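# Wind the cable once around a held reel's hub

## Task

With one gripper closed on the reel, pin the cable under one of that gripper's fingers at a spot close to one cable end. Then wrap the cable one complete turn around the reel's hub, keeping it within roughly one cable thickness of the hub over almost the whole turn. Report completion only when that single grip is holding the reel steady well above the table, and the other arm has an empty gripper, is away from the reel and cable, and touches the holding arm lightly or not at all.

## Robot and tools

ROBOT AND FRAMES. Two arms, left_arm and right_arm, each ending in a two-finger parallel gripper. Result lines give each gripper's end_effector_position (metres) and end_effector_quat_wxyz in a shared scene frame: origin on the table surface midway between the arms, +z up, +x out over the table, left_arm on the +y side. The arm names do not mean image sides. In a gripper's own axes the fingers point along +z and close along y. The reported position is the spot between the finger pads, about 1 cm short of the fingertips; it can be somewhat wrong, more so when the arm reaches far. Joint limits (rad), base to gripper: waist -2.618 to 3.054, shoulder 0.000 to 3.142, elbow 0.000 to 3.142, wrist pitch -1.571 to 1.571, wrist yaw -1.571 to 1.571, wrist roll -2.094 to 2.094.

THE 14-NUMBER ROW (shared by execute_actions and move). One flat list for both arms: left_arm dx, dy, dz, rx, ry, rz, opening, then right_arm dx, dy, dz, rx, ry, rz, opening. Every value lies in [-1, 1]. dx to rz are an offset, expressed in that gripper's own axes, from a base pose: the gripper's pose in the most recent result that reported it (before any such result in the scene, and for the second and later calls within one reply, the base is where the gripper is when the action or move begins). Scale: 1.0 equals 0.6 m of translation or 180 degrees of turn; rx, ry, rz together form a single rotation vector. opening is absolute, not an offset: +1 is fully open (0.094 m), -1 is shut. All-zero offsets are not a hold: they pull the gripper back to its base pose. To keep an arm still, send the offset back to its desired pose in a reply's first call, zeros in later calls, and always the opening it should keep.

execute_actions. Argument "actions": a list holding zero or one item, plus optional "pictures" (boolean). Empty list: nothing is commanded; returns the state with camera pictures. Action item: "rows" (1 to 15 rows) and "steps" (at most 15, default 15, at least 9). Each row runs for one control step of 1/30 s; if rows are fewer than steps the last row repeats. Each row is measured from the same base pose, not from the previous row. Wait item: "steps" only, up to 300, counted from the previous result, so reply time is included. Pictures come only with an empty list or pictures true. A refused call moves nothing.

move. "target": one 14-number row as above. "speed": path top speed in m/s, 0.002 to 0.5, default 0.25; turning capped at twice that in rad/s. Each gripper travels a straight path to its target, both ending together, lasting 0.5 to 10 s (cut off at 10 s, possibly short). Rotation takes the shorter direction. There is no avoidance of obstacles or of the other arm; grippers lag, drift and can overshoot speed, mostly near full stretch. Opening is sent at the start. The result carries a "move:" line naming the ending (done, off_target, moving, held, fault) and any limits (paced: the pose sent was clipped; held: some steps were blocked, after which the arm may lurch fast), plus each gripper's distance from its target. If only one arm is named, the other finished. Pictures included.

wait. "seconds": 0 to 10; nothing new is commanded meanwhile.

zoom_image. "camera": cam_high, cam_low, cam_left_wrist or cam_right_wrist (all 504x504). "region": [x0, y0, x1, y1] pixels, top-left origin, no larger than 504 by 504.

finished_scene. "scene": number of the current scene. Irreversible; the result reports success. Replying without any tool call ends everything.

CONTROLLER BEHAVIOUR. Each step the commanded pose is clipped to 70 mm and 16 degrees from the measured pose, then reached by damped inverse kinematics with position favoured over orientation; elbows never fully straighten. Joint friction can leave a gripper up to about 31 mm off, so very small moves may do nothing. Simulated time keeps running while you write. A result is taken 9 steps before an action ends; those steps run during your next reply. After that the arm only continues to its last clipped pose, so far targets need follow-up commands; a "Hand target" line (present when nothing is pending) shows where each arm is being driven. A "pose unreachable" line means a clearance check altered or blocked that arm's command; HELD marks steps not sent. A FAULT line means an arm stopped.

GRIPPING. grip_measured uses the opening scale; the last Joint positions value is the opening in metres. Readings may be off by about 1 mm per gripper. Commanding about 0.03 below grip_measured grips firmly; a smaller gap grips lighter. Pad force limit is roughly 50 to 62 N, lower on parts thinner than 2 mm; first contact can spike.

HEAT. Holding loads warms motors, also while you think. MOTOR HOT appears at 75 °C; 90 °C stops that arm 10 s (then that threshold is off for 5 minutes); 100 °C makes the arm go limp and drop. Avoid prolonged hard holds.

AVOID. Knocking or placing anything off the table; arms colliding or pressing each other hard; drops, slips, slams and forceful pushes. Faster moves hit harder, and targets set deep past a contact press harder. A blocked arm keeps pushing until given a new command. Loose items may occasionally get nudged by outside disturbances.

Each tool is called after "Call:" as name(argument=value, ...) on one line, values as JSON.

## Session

Call:
execute_actions(actions=[])

Scene clock: 0.00 s of 6000.00 s.
left_arm: end_effector_position=(+0.4654, +0.2041, +0.3853) grip_measured=+1.000 end_effector_quat_wxyz=(+0.517, -0.021, +0.849, -0.108) | right_arm: end_effector_position=(+0.2690, -0.3416, +0.2875) grip_measured=+1.000 end_effector_quat_wxyz=(+0.452, +0.657, +0.466, +0.384)
Joint positions: left_arm=[ 0.034  1.481  1.727 -0.706  0.077 -0.193  0.094] | right_arm=[-0.431  0.845  0.802 -0.258 -0.003  1.656  0.094]
Joint velocities: left_arm=[-0.007 -0.007  0.002 -0.037  0.022  0.037  0.   ] | right_arm=[ 0.002  0.007 -0.007 -0.022  0.037  0.037  0.   ]
Motor temperatures (°C, as the motors report them): left_arm=[24 31 28 29 26 26] | right_arm=[26 32 29 27 26 24]
Hand target (left_arm): +0.465, +0.204, +0.385; +0.517, -0.021, +0.849, -0.108
Hand target (right_arm): +0.269, -0.342, +0.287; +0.452, +0.657, +0.466, +0.384

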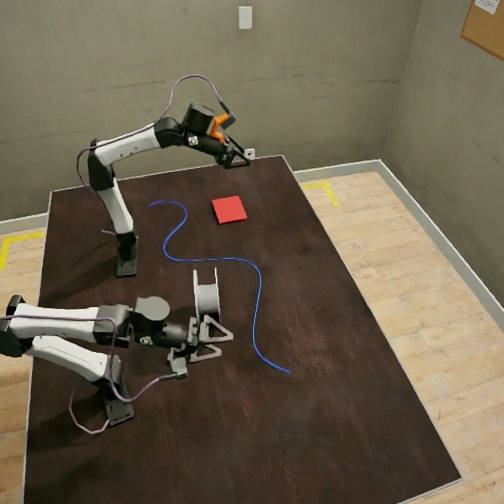

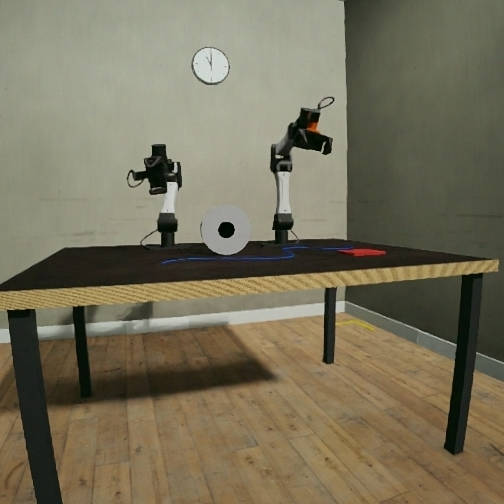

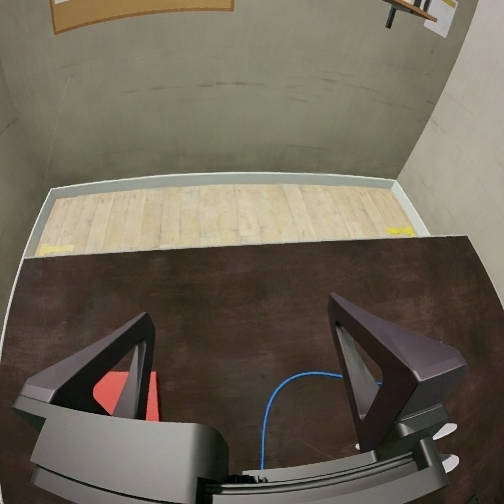

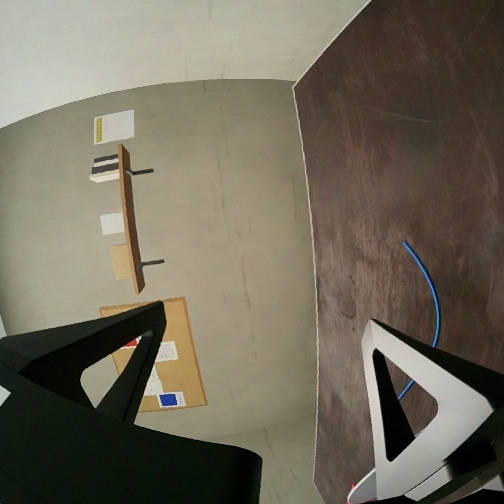

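Call:
move(target=[0.428,-0.113,-0.247,0.341,0.154,0.341,1,0.237,-0.272,0.153,0.38,0.181,-0.29,-0.3])

Scene clock: 5.77 s of 6000.00 s.
left_arm: end_effector_position=(+0.2216, +0.1239, +0.2469) grip_measured=+1.000 end_effector_quat_wxyz=(+0.253, +0.662, +0.666, -0.233) | right_arm: end_effector_position=(+0.3477, -0.2011, +0.1127) grip_measured=-0.298 end_effector_quat_wxyz=(-0.005, +0.414, +0.910, +0.012)
Joint positions: left_arm=[ 0.002  1.268  1.375 -1.535  0.69   1.385  0.094] | right_arm=[-0.04   2.072  1.885 -1.38  -0.025  0.991  0.033]
Joint velocities: left_arm=[-0.012  0.002 -0.007  0.007 -0.037  0.007  0.   ] | right_arm=[ 0.007 -0.007  0.017 -0.037  0.022  0.066  0.001]
Motor temperatures (°C, as the motors report them): left_arm=[24 31 28 30 26 26] | right_arm=[26 32 30 28 26 24]
Hand target (left_arm): +0.211, +0.125, +0.239; +0.236, +0.665, +0.667, -0.239
Hand target (right_arm): +0.351, -0.199, +0.115; -0.002, +0.407, +0.913, +0.010
Off the commanded pose (left_arm): 0.013 m, 2 deg.
Off the commanded pose (right_arm): 0.004 m, 2 deg.
Kept back: nothing.
move: off_target (left_arm)

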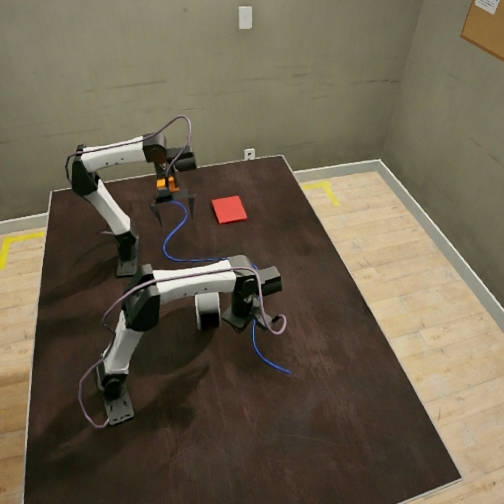

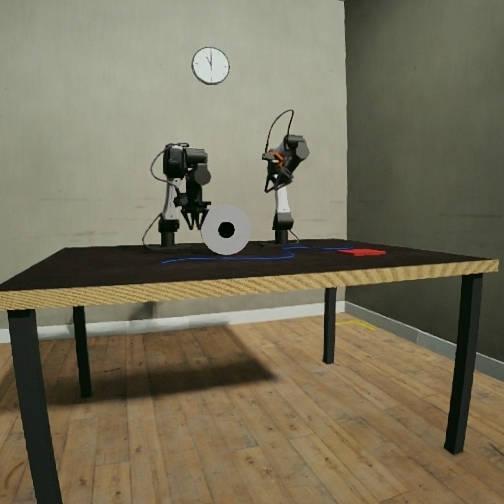

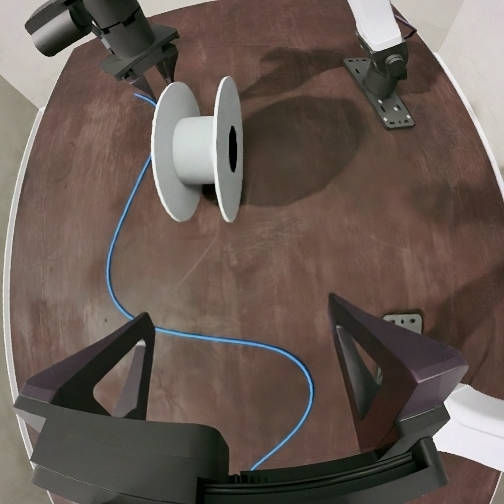

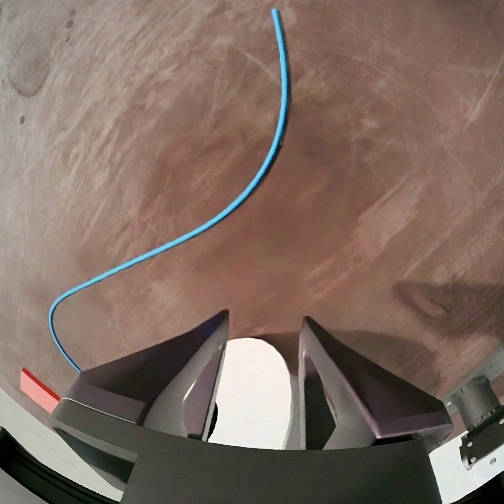

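Call:
move(target=[-0.10,0.10,0.083,0,0,0,1,-0.25,-0.03,0,0,0,0,-0.3])

Scene clock: 7.30 s of 6000.00 s.
left_arm: end_effector_position=(+0.2749, +0.0506, +0.2485) grip_measured=+1.000 end_effector_quat_wxyz=(+0.249, +0.662, +0.666, -0.237) | right_arm: end_effector_position=(+0.4281, -0.3286, +0.1073) grip_measured=-0.298 end_effector_quat_wxyz=(+0.026, +0.420, +0.907, +0.020)
Joint positions: left_arm=[-0.252  1.481  1.537 -1.302  0.634  1.076  0.094] | right_arm=[-0.329  2.454  2.502 -1.558 -0.025  0.716  0.033]
Joint velocities: left_arm=[ 0.007 -0.007  0.007 -0.081 -0.081 -0.037  0.   ] | right_arm=[-0.002 -0.002 -0.017 -0.037  0.022 -0.051 -0.001]
Motor temperatures (°C, as the motors report them): left_arm=[24 31 28 30 26 26] | right_arm=[26 33 31 28 26 24]
Hand target (left_arm): +0.282, +0.047, +0.249; +0.252, +0.662, +0.667, -0.231
Hand target (right_arm): +0.430, -0.328, +0.109; +0.028, +0.414, +0.910, +0.019
Off the commanded pose (left_arm): 0.009 m, 1 deg.
Off the commanded pose (right_arm): 0.006 m, 4 deg.
joint sent to its limit (right arm) — the command would take joint 4 (wrist pitch) past its lower limit, so that joint was sent only as far as its limit.
Kept back: nothing.
move: off_target (right_arm)

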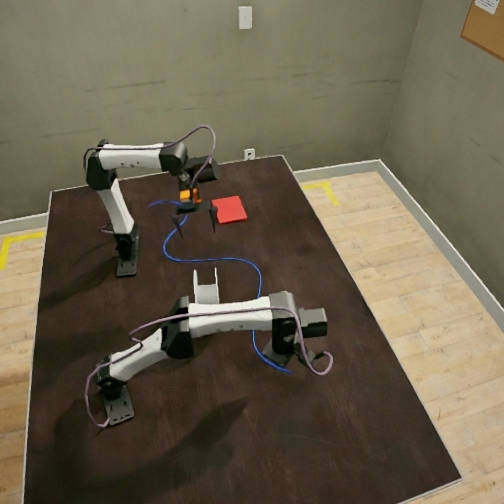

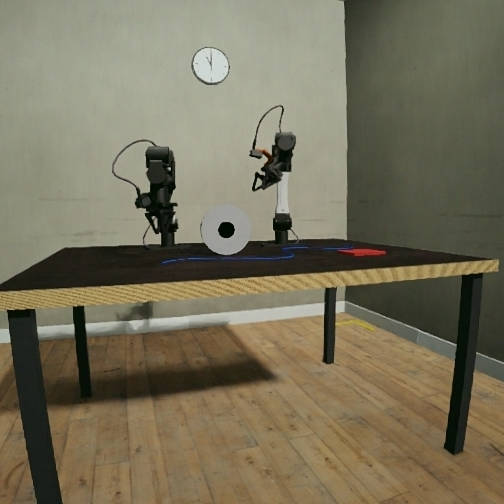

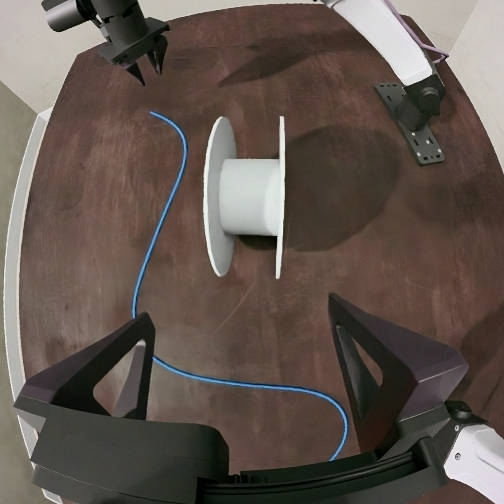

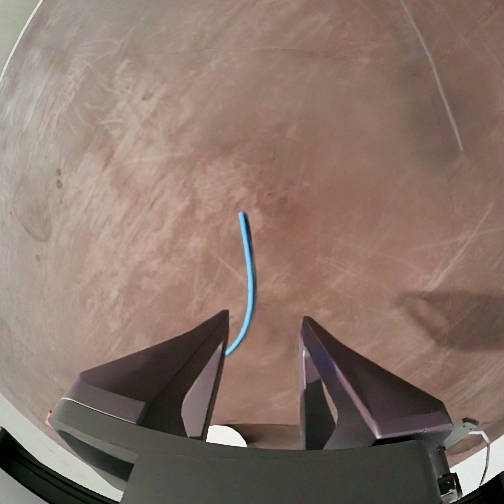

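Call:
move(target=[0,-0.01,0.15,0.028,0,0.035,1,0.03,0.015,0.12,0,0,0,-0.3], speed=0.15)

Scene clock: 8.97 s of 6000.00 s.
left_arm: end_effector_position=(+0.2722, -0.0073, +0.1949) grip_measured=+1.000 end_effector_quat_wxyz=(+0.249, +0.710, +0.609, -0.249) | right_arm: end_effector_position=(+0.4297, -0.3117, +0.0302) grip_measured=-0.298 end_effector_quat_wxyz=(+0.019, +0.420, +0.907, +0.019)
Joint positions: left_arm=[-0.418  1.554  1.375 -1.014  0.628  1.053  0.094] | right_arm=[-0.294  2.41   2.113 -1.226 -0.025  0.752  0.033]
Joint velocities: left_arm=[ 0.002  0.032  0.002 -0.022 -0.051 -0.051  0.   ] | right_arm=[-0.017  0.002  0.017  0.022 -0.037 -0.095  0.   ]
Motor temperatures (°C, as the motors report them): left_arm=[24 31 29 30 26 26] | right_arm=[26 34 31 28 26 24]
Hand target (left_arm): +0.271, -0.007, +0.180; +0.231, +0.708, +0.618, -0.251
Hand target (right_arm): +0.428, -0.308, +0.035; +0.025, +0.420, +0.907, +0.020
Off the commanded pose (left_arm): 0.015 m, 2 deg.
Off the commanded pose (right_arm): 0.007 m, 1 deg.
Kept back: nothing.
move: off_target (left_arm)

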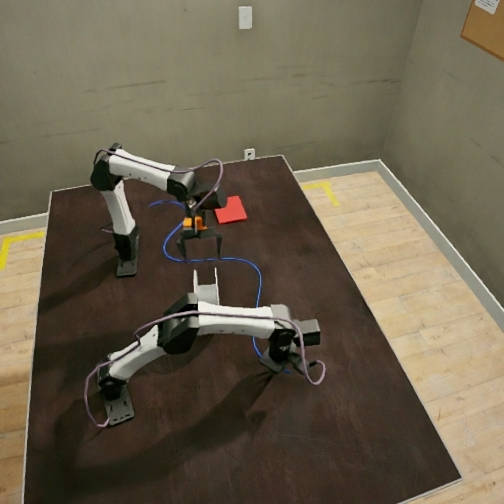

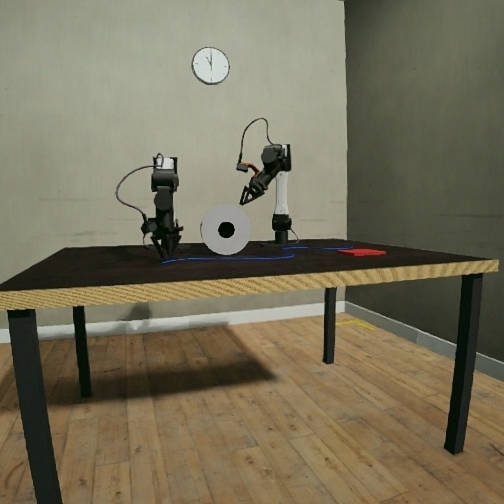

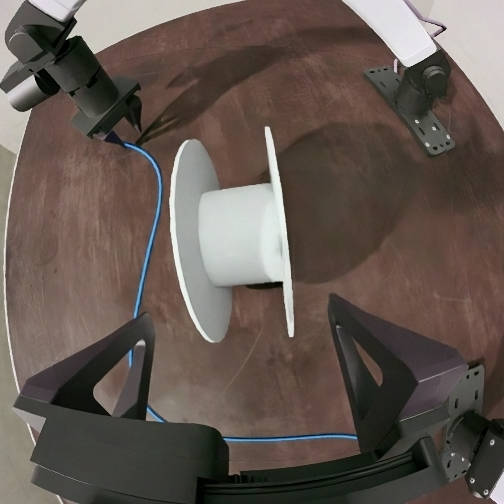

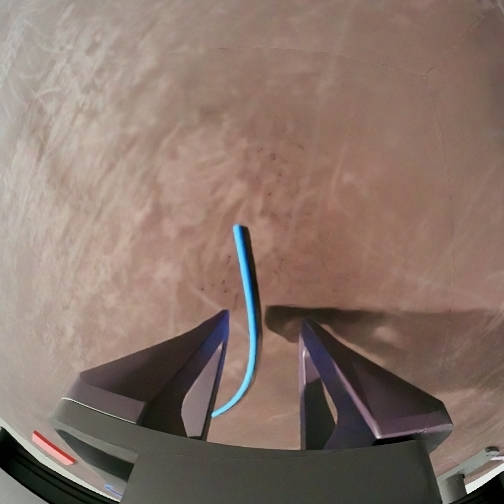

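Call:
move(target=[0.01,0.005,0.12,-0.028,0,-0.035,1,-0.02,0.005,0.07,0,0,0,-0.3], speed=0.1)

Call:
move(target=[0,0,0,0,0,0,1,0,0,0.04,0,0,0,-1], speed=0.1)

Scene clock: 10.67 s of 6000.00 s.
left_arm: end_effector_position=(+0.2768, -0.0523, +0.1564) grip_measured=+1.000 end_effector_quat_wxyz=(+0.287, +0.666, +0.647, -0.235) | right_arm: end_effector_position=(+0.4377, -0.3126, +0.0175) grip_measured=-0.299 end_effector_quat_wxyz=(+0.026, +0.419, +0.907, +0.022)
Joint positions: left_arm=[-0.554  1.554  1.176 -0.61   0.518  0.759  0.094] | right_arm=[-0.294  2.438  2.113 -1.183 -0.025  0.751  0.033]
Joint velocities: left_arm=[-0.012 -0.002 -0.007  0.037 -0.022 -0.037  0.   ] | right_arm=[-0.022 -0.017 -0.002 -0.007  0.066  0.007  0.   ]
Motor temperatures (°C, as the motors report them): left_arm=[24 31 29 30 26 26] | right_arm=[26 34 31 28 26 24]
Hand target (left_arm): +0.272, -0.050, +0.137; +0.265, +0.665, +0.658, -0.234
Hand target (right_arm): +0.440, -0.318, -0.011; +0.019, +0.420, +0.907, +0.019
Off the commanded pose (left_arm): 0.020 m, 3 deg.
Off the commanded pose (right_arm): 0.030 m, 1 deg.
Kept back: nothing.
move: off_target (left_arm, right_arm)

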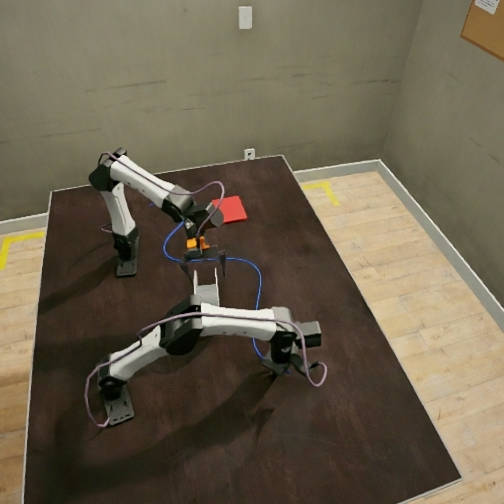

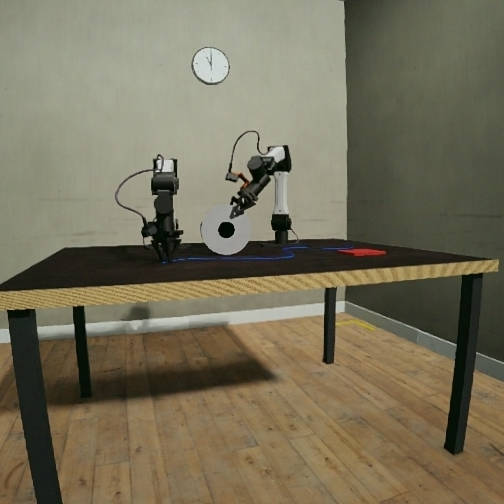

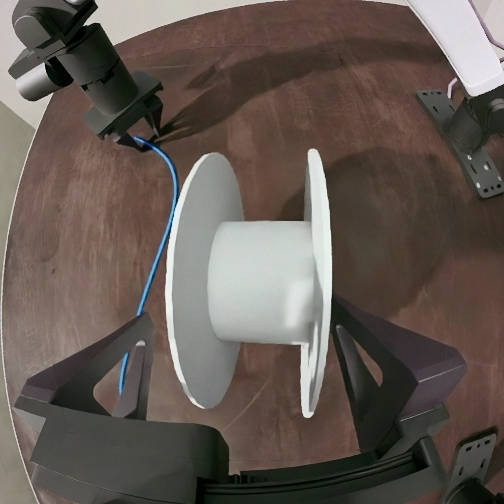

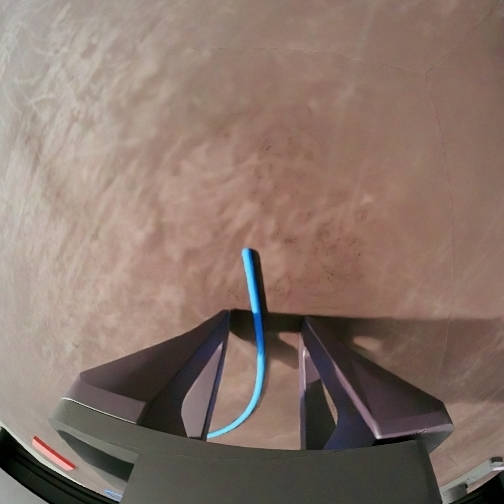

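Scene clock: 11.37 s of 6000.00 s.
left_arm: end_effector_position=(+0.2768, -0.0523, +0.1565) grip_measured=+1.000 end_effector_quat_wxyz=(+0.287, +0.666, +0.647, -0.235) | right_arm: end_effector_position=(+0.4419, -0.3133, +0.0166) grip_measured=-0.971 end_effector_quat_wxyz=(+0.035, +0.419, +0.907, +0.024)
Joint positions: left_arm=[-0.554  1.554  1.176 -0.61   0.518  0.759  0.094] | right_arm=[-0.294  2.437  2.106 -1.158 -0.024  0.751  0.001]
Joint velocities: left_arm=[ 0.017 -0.002 -0.007  0.037 -0.007  0.007  0.   ] | right_arm=[ 0.002 -0.007  0.012 -0.007 -0.051 -0.037  0.   ]
Motor temperatures (°C, as the motors report them): left_arm=[24 31 29 30 26 26] | right_arm=[26 34 31 28 26 24]
Hand target (left_arm): +0.277, -0.052, +0.156; +0.287, +0.666, +0.647, -0.235
Hand target (right_arm): +0.438, -0.312, -0.006; +0.025, +0.419, +0.907, +0.021
Off the commanded pose (left_arm): 0.000 m, 0 deg.
Off the commanded pose (right_arm): 0.023 m, 1 deg.
Kept back: nothing.
move: off_target (right_arm)

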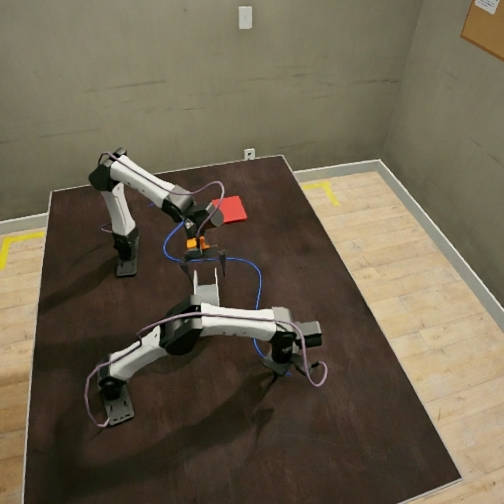

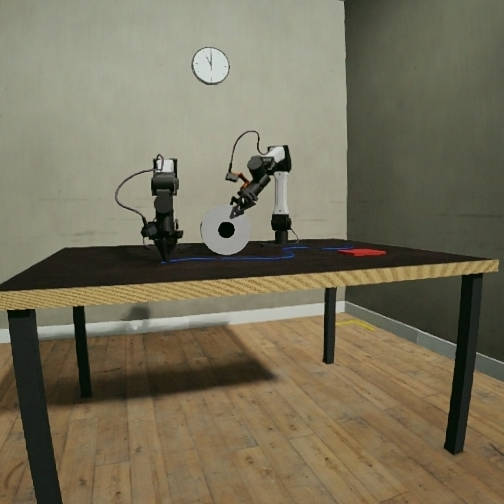

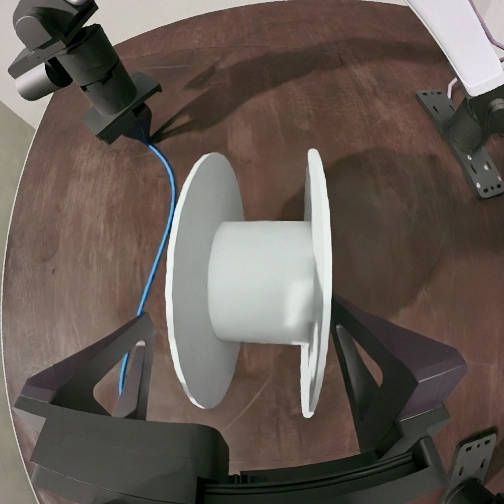

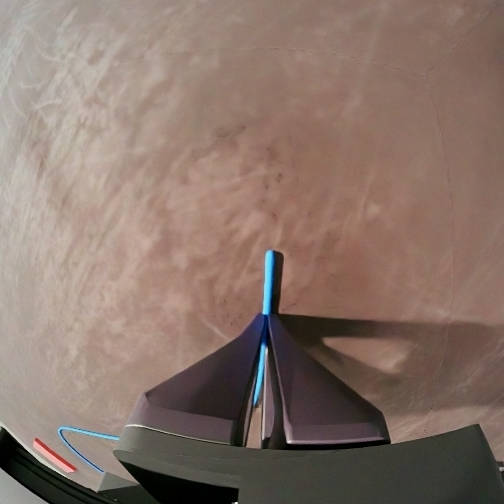

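Call:
move(target=[0.04,-0.01,0.04,0,0,0,1,-0.05,-0.17,-0.05,0,0,0.2,-1], speed=0.1)

Call:
move(target=[0,0,0,0,0,0,0.3,0,0,0,0,0,0,-1], speed=0.1)

Scene clock: 15.27 s of 6000.00 s.
left_arm: end_effector_position=(+0.2792, -0.0543, +0.1393) grip_measured=+1.000 end_effector_quat_wxyz=(+0.305, +0.666, +0.639, -0.233) | right_arm: end_effector_position=(+0.3846, -0.4014, +0.0396) grip_measured=-0.971 end_effector_quat_wxyz=(+0.027, +0.673, +0.739, +0.028)
Joint positions: left_arm=[-0.554  1.554  1.086 -0.481  0.519  0.759  0.094] | right_arm=[-0.504  2.256  1.884 -1.127 -0.03   1.151  0.001]
Joint velocities: left_arm=[-0.002  0.002  0.012  0.022  0.051  0.066  0.   ] | right_arm=[-0.027 -0.012 -0.002  0.007 -0.037  0.007  0.   ]
Motor temperatures (°C, as the motors report them): left_arm=[24 32 29 30 26 26] | right_arm=[26 36 31 28 26 24]
Hand target (left_arm): +0.274, -0.051, +0.123; +0.287, +0.667, +0.647, -0.235
Hand target (right_arm): +0.381, -0.403, +0.041; +0.027, +0.679, +0.733, +0.032
Off the commanded pose (left_arm): 0.018 m, 2 deg.
Off the commanded pose (right_arm): 0.004 m, 1 deg.
Kept back: nothing.
move: off_target (left_arm)

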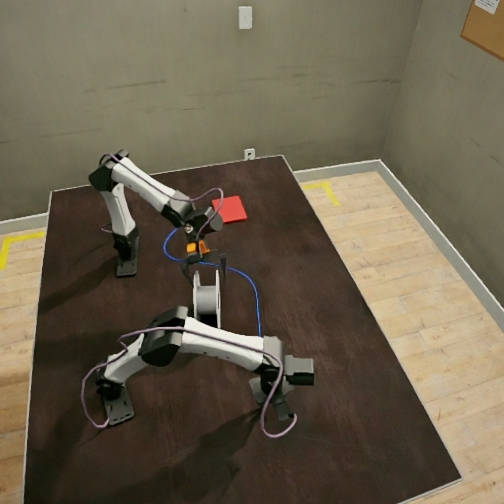

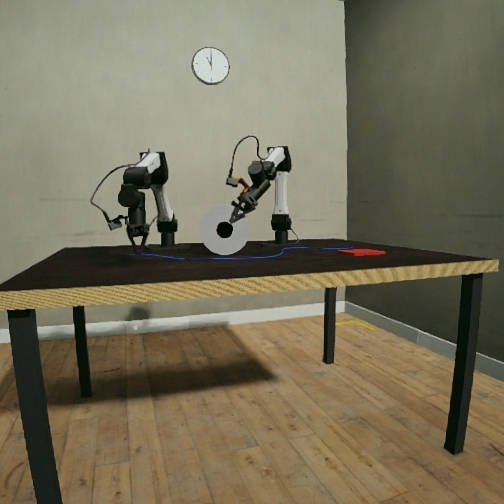

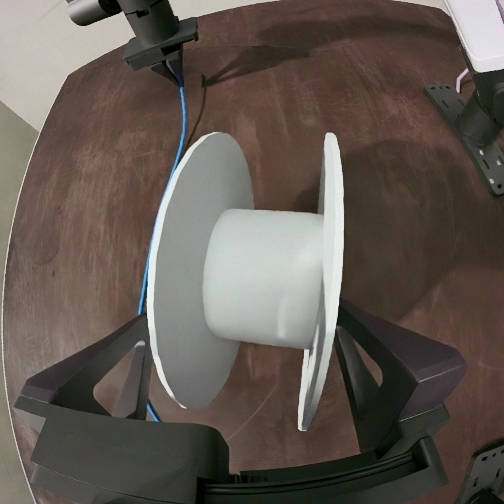

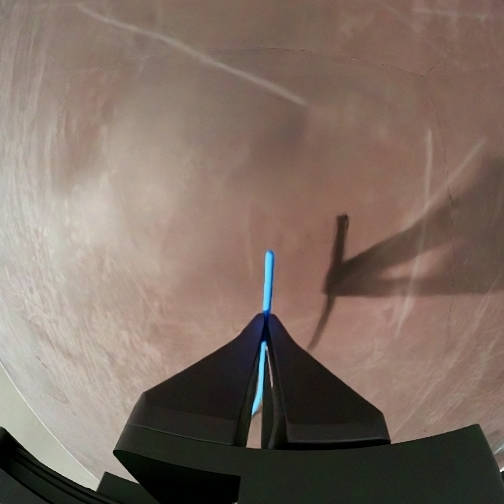

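Scene clock: 15.77 s of 6000.00 s.
left_arm: end_effector_position=(+0.2790, -0.0559, +0.1413) grip_measured=+0.454 end_effector_quat_wxyz=(+0.309, +0.666, +0.637, -0.237) | right_arm: end_effector_position=(+0.3846, -0.4014, +0.0396) grip_measured=-0.971 end_effector_quat_wxyz=(+0.027, +0.673, +0.739, +0.028)
Joint positions: left_arm=[-0.554  1.552  1.086 -0.474  0.528  0.757  0.068] | right_arm=[-0.504  2.256  1.884 -1.127 -0.03   1.151  0.001]
Joint velocities: left_arm=[-0.007 -0.002 -0.007 -0.037 -0.022 -0.066  0.   ] | right_arm=[ 0.007 -0.002 -0.007 -0.022  0.037 -0.022 -0.   ]
Motor temperatures (°C, as the motors report them): left_arm=[24 32 29 30 26 26] | right_arm=[26 37 31 28 26 24]
Hand target (left_arm): +0.279, -0.054, +0.139; +0.305, +0.666, +0.639, -0.233
Hand target (right_arm): +0.385, -0.401, +0.040; +0.027, +0.672, +0.739, +0.028
Off the commanded pose (left_arm): 0.003 m, 1 deg.
Off the commanded pose (right_arm): 0.000 m, 0 deg.
Kept back: nothing.
move: done

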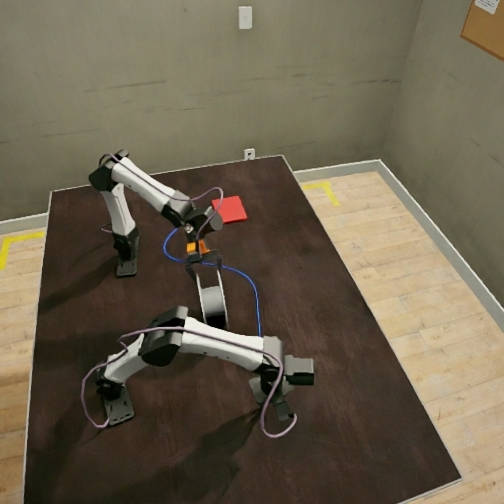

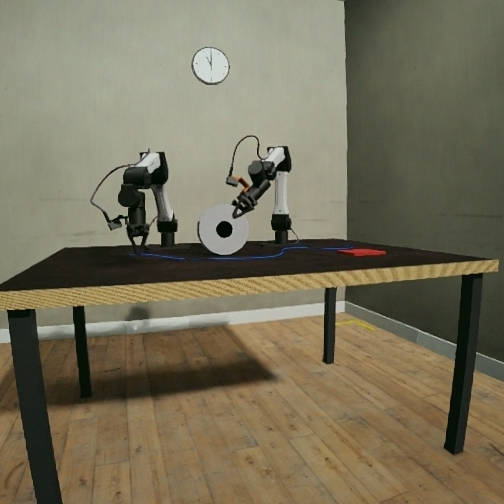

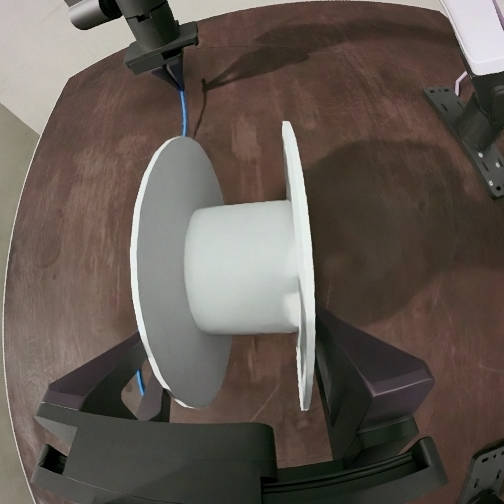

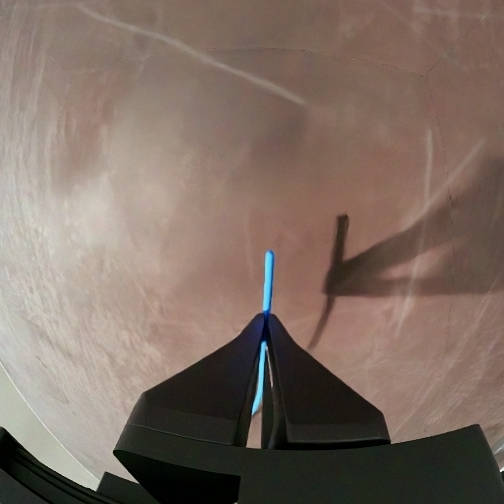

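Call:
move(target=[-0.09,0.01,-0.09,0.025,0,-0.025,0.42,0,0,0,0,0,0,-1], speed=0.1)

Call:
move(target=[0,0.19,0,0,0,0,0.42,0,0,0,0,0,0,-1], speed=0.1)

Scene clock: 17.67 s of 6000.00 s.
left_arm: end_effector_position=(+0.2718, -0.0510, +0.2107) grip_measured=+0.454 end_effector_quat_wxyz=(+0.267, +0.656, +0.655, -0.263) | right_arm: end_effector_position=(+0.3846, -0.4014, +0.0396) grip_measured=-0.971 end_effector_quat_wxyz=(+0.027, +0.673, +0.739, +0.028)
Joint positions: left_arm=[-0.539  1.562  1.402 -0.867  0.573  0.741  0.068] | right_arm=[-0.504  2.256  1.884 -1.127 -0.03   1.151  0.001]
Joint velocities: left_arm=[ 0.002  0.002 -0.002  0.007  0.022 -0.007 -0.001] | right_arm=[-0.002 -0.007 -0.002 -0.037 -0.037 -0.051  0.002]
Motor temperatures (°C, as the motors report them): left_arm=[24 32 30 31 26 26] | right_arm=[26 37 31 28 26 24]
Hand target (left_arm): +0.276, -0.055, +0.218; +0.273, +0.652, +0.653, -0.273
Hand target (right_arm): +0.385, -0.401, +0.040; +0.027, +0.673, +0.739, +0.028
Off the commanded pose (left_arm): 0.010 m, 1 deg.
Off the commanded pose (right_arm): 0.000 m, 0 deg.
Kept back: nothing.
move: done

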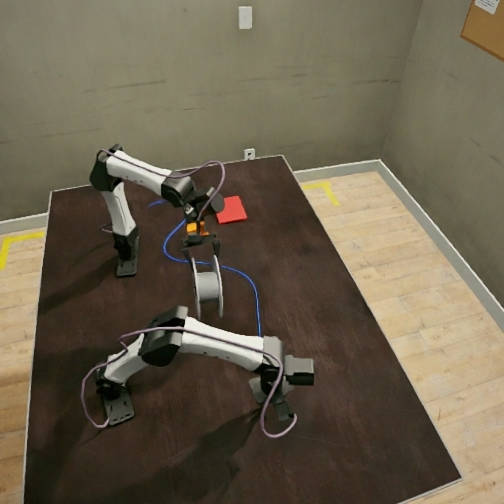

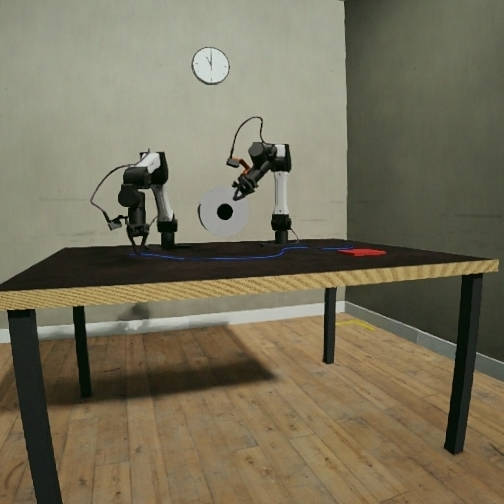

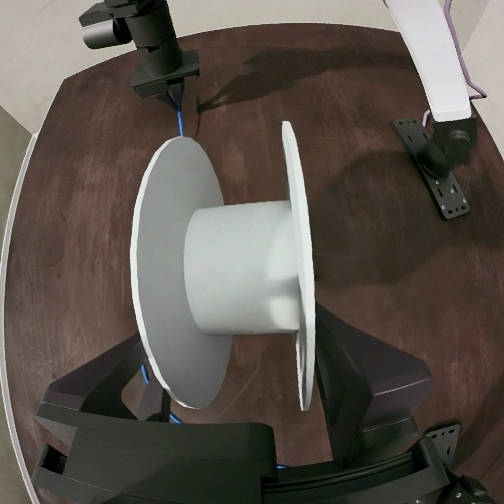

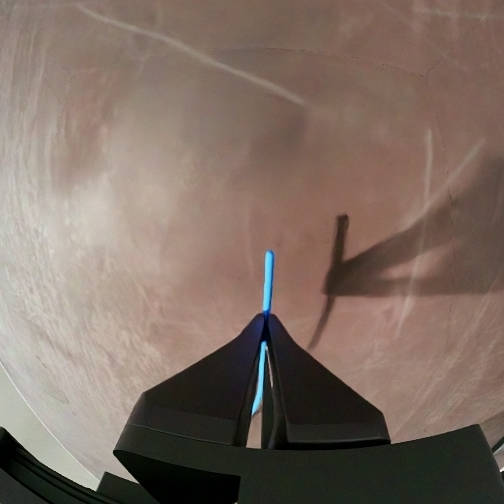

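Scene clock: 19.33 s of 6000.00 s.
left_arm: end_effector_position=(+0.3833, -0.0479, +0.2080) grip_measured=+0.454 end_effector_quat_wxyz=(+0.262, +0.653, +0.664, -0.254) | right_arm: end_effector_position=(+0.3846, -0.4014, +0.0396) grip_measured=-0.971 end_effector_quat_wxyz=(+0.027, +0.673, +0.739, +0.028)
Joint positions: left_arm=[-0.367  1.96   1.894 -1.075  0.63   0.917  0.068] | right_arm=[-0.504  2.256  1.884 -1.127 -0.03   1.151  0.001]
Joint velocities: left_arm=[ 0.002 -0.012 -0.012  0.022  0.081 -0.022 -0.   ] | right_arm=[ 0.007  0.002 -0.002  0.007 -0.037 -0.007  0.   ]
Motor temperatures (°C, as the motors report them): left_arm=[24 32 30 31 26 26] | right_arm=[26 38 31 28 26 24]
Hand target (left_arm): +0.386, -0.052, +0.214; +0.269, +0.655, +0.655, -0.263
Hand target (right_arm): +0.385, -0.401, +0.040; +0.027, +0.673, +0.739, +0.028
Off the commanded pose (left_arm): 0.005 m, 2 deg.
Off the commanded pose (right_arm): 0.000 m, 0 deg.
Kept back: nothing.
move: done

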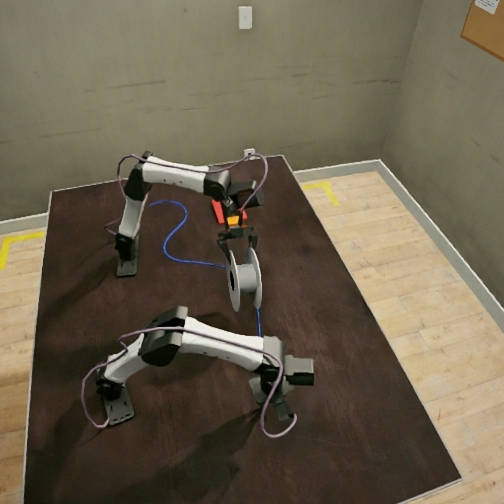

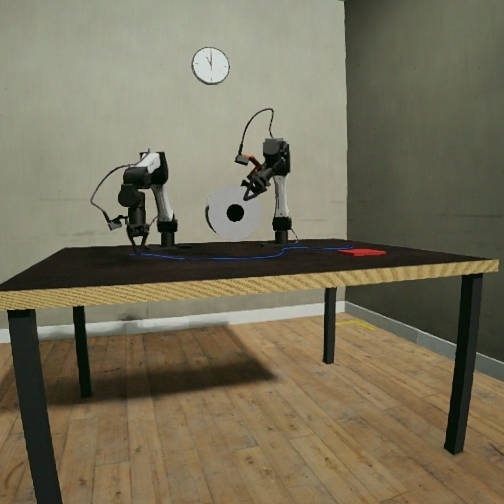

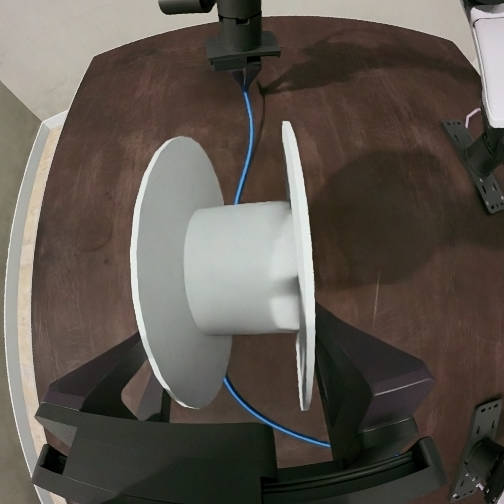

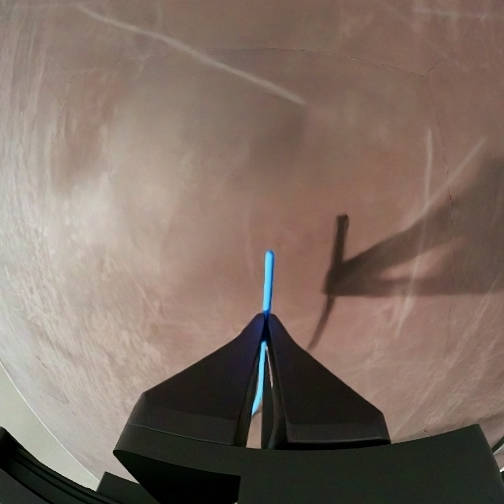

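Call:
move(target=[0.0,0.075,0.05,0,0,0,0.42,0,0,0,0,0,0,-1], speed=0.1)

Scene clock: 20.53 s of 6000.00 s.
left_arm: end_effector_position=(+0.4252, -0.0668, +0.1820) grip_measured=+0.454 end_effector_quat_wxyz=(+0.255, +0.652, +0.669, -0.249) | right_arm: end_effector_position=(+0.3846, -0.4014, +0.0396) grip_measured=-0.971 end_effector_quat_wxyz=(+0.027, +0.673, +0.739, +0.028)
Joint positions: left_arm=[-0.364  2.166  2.108 -1.096  0.618  0.918  0.068] | right_arm=[-0.504  2.256  1.884 -1.127 -0.03   1.151  0.001]
Joint velocities: left_arm=[-0.012  0.007  0.037 -0.022  0.037  0.022  0.001] | right_arm=[-0.007  0.002  0.002 -0.022 -0.007  0.022 -0.   ]
Motor temperatures (°C, as the motors report them): left_arm=[24 32 30 31 26 26] | right_arm=[26 38 31 28 26 24]
Hand target (left_arm): +0.429, -0.068, +0.187; +0.262, +0.653, +0.664, -0.254
Hand target (right_arm): +0.385, -0.401, +0.040; +0.027, +0.673, +0.739, +0.028
Off the commanded pose (left_arm): 0.006 m, 1 deg.
Off the commanded pose (right_arm): 0.000 m, 0 deg.
Kept back: nothing.
move: done

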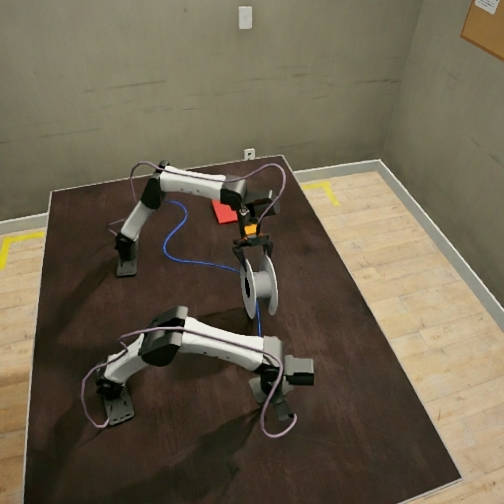

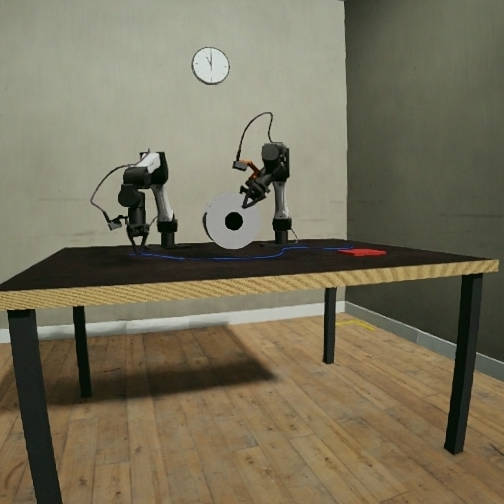

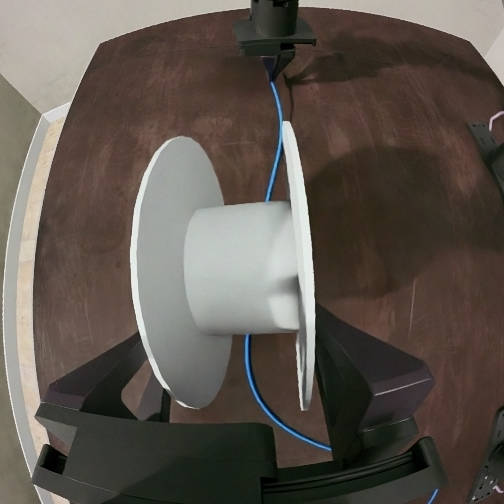

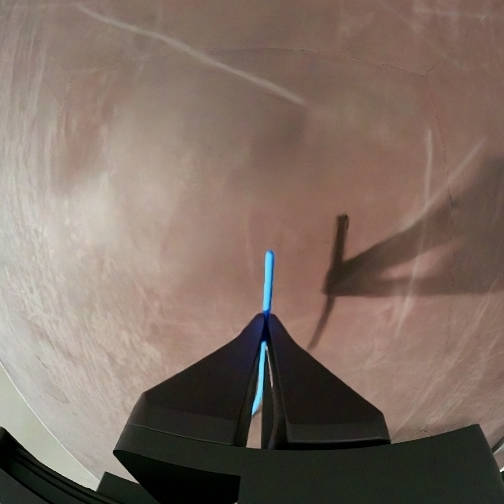

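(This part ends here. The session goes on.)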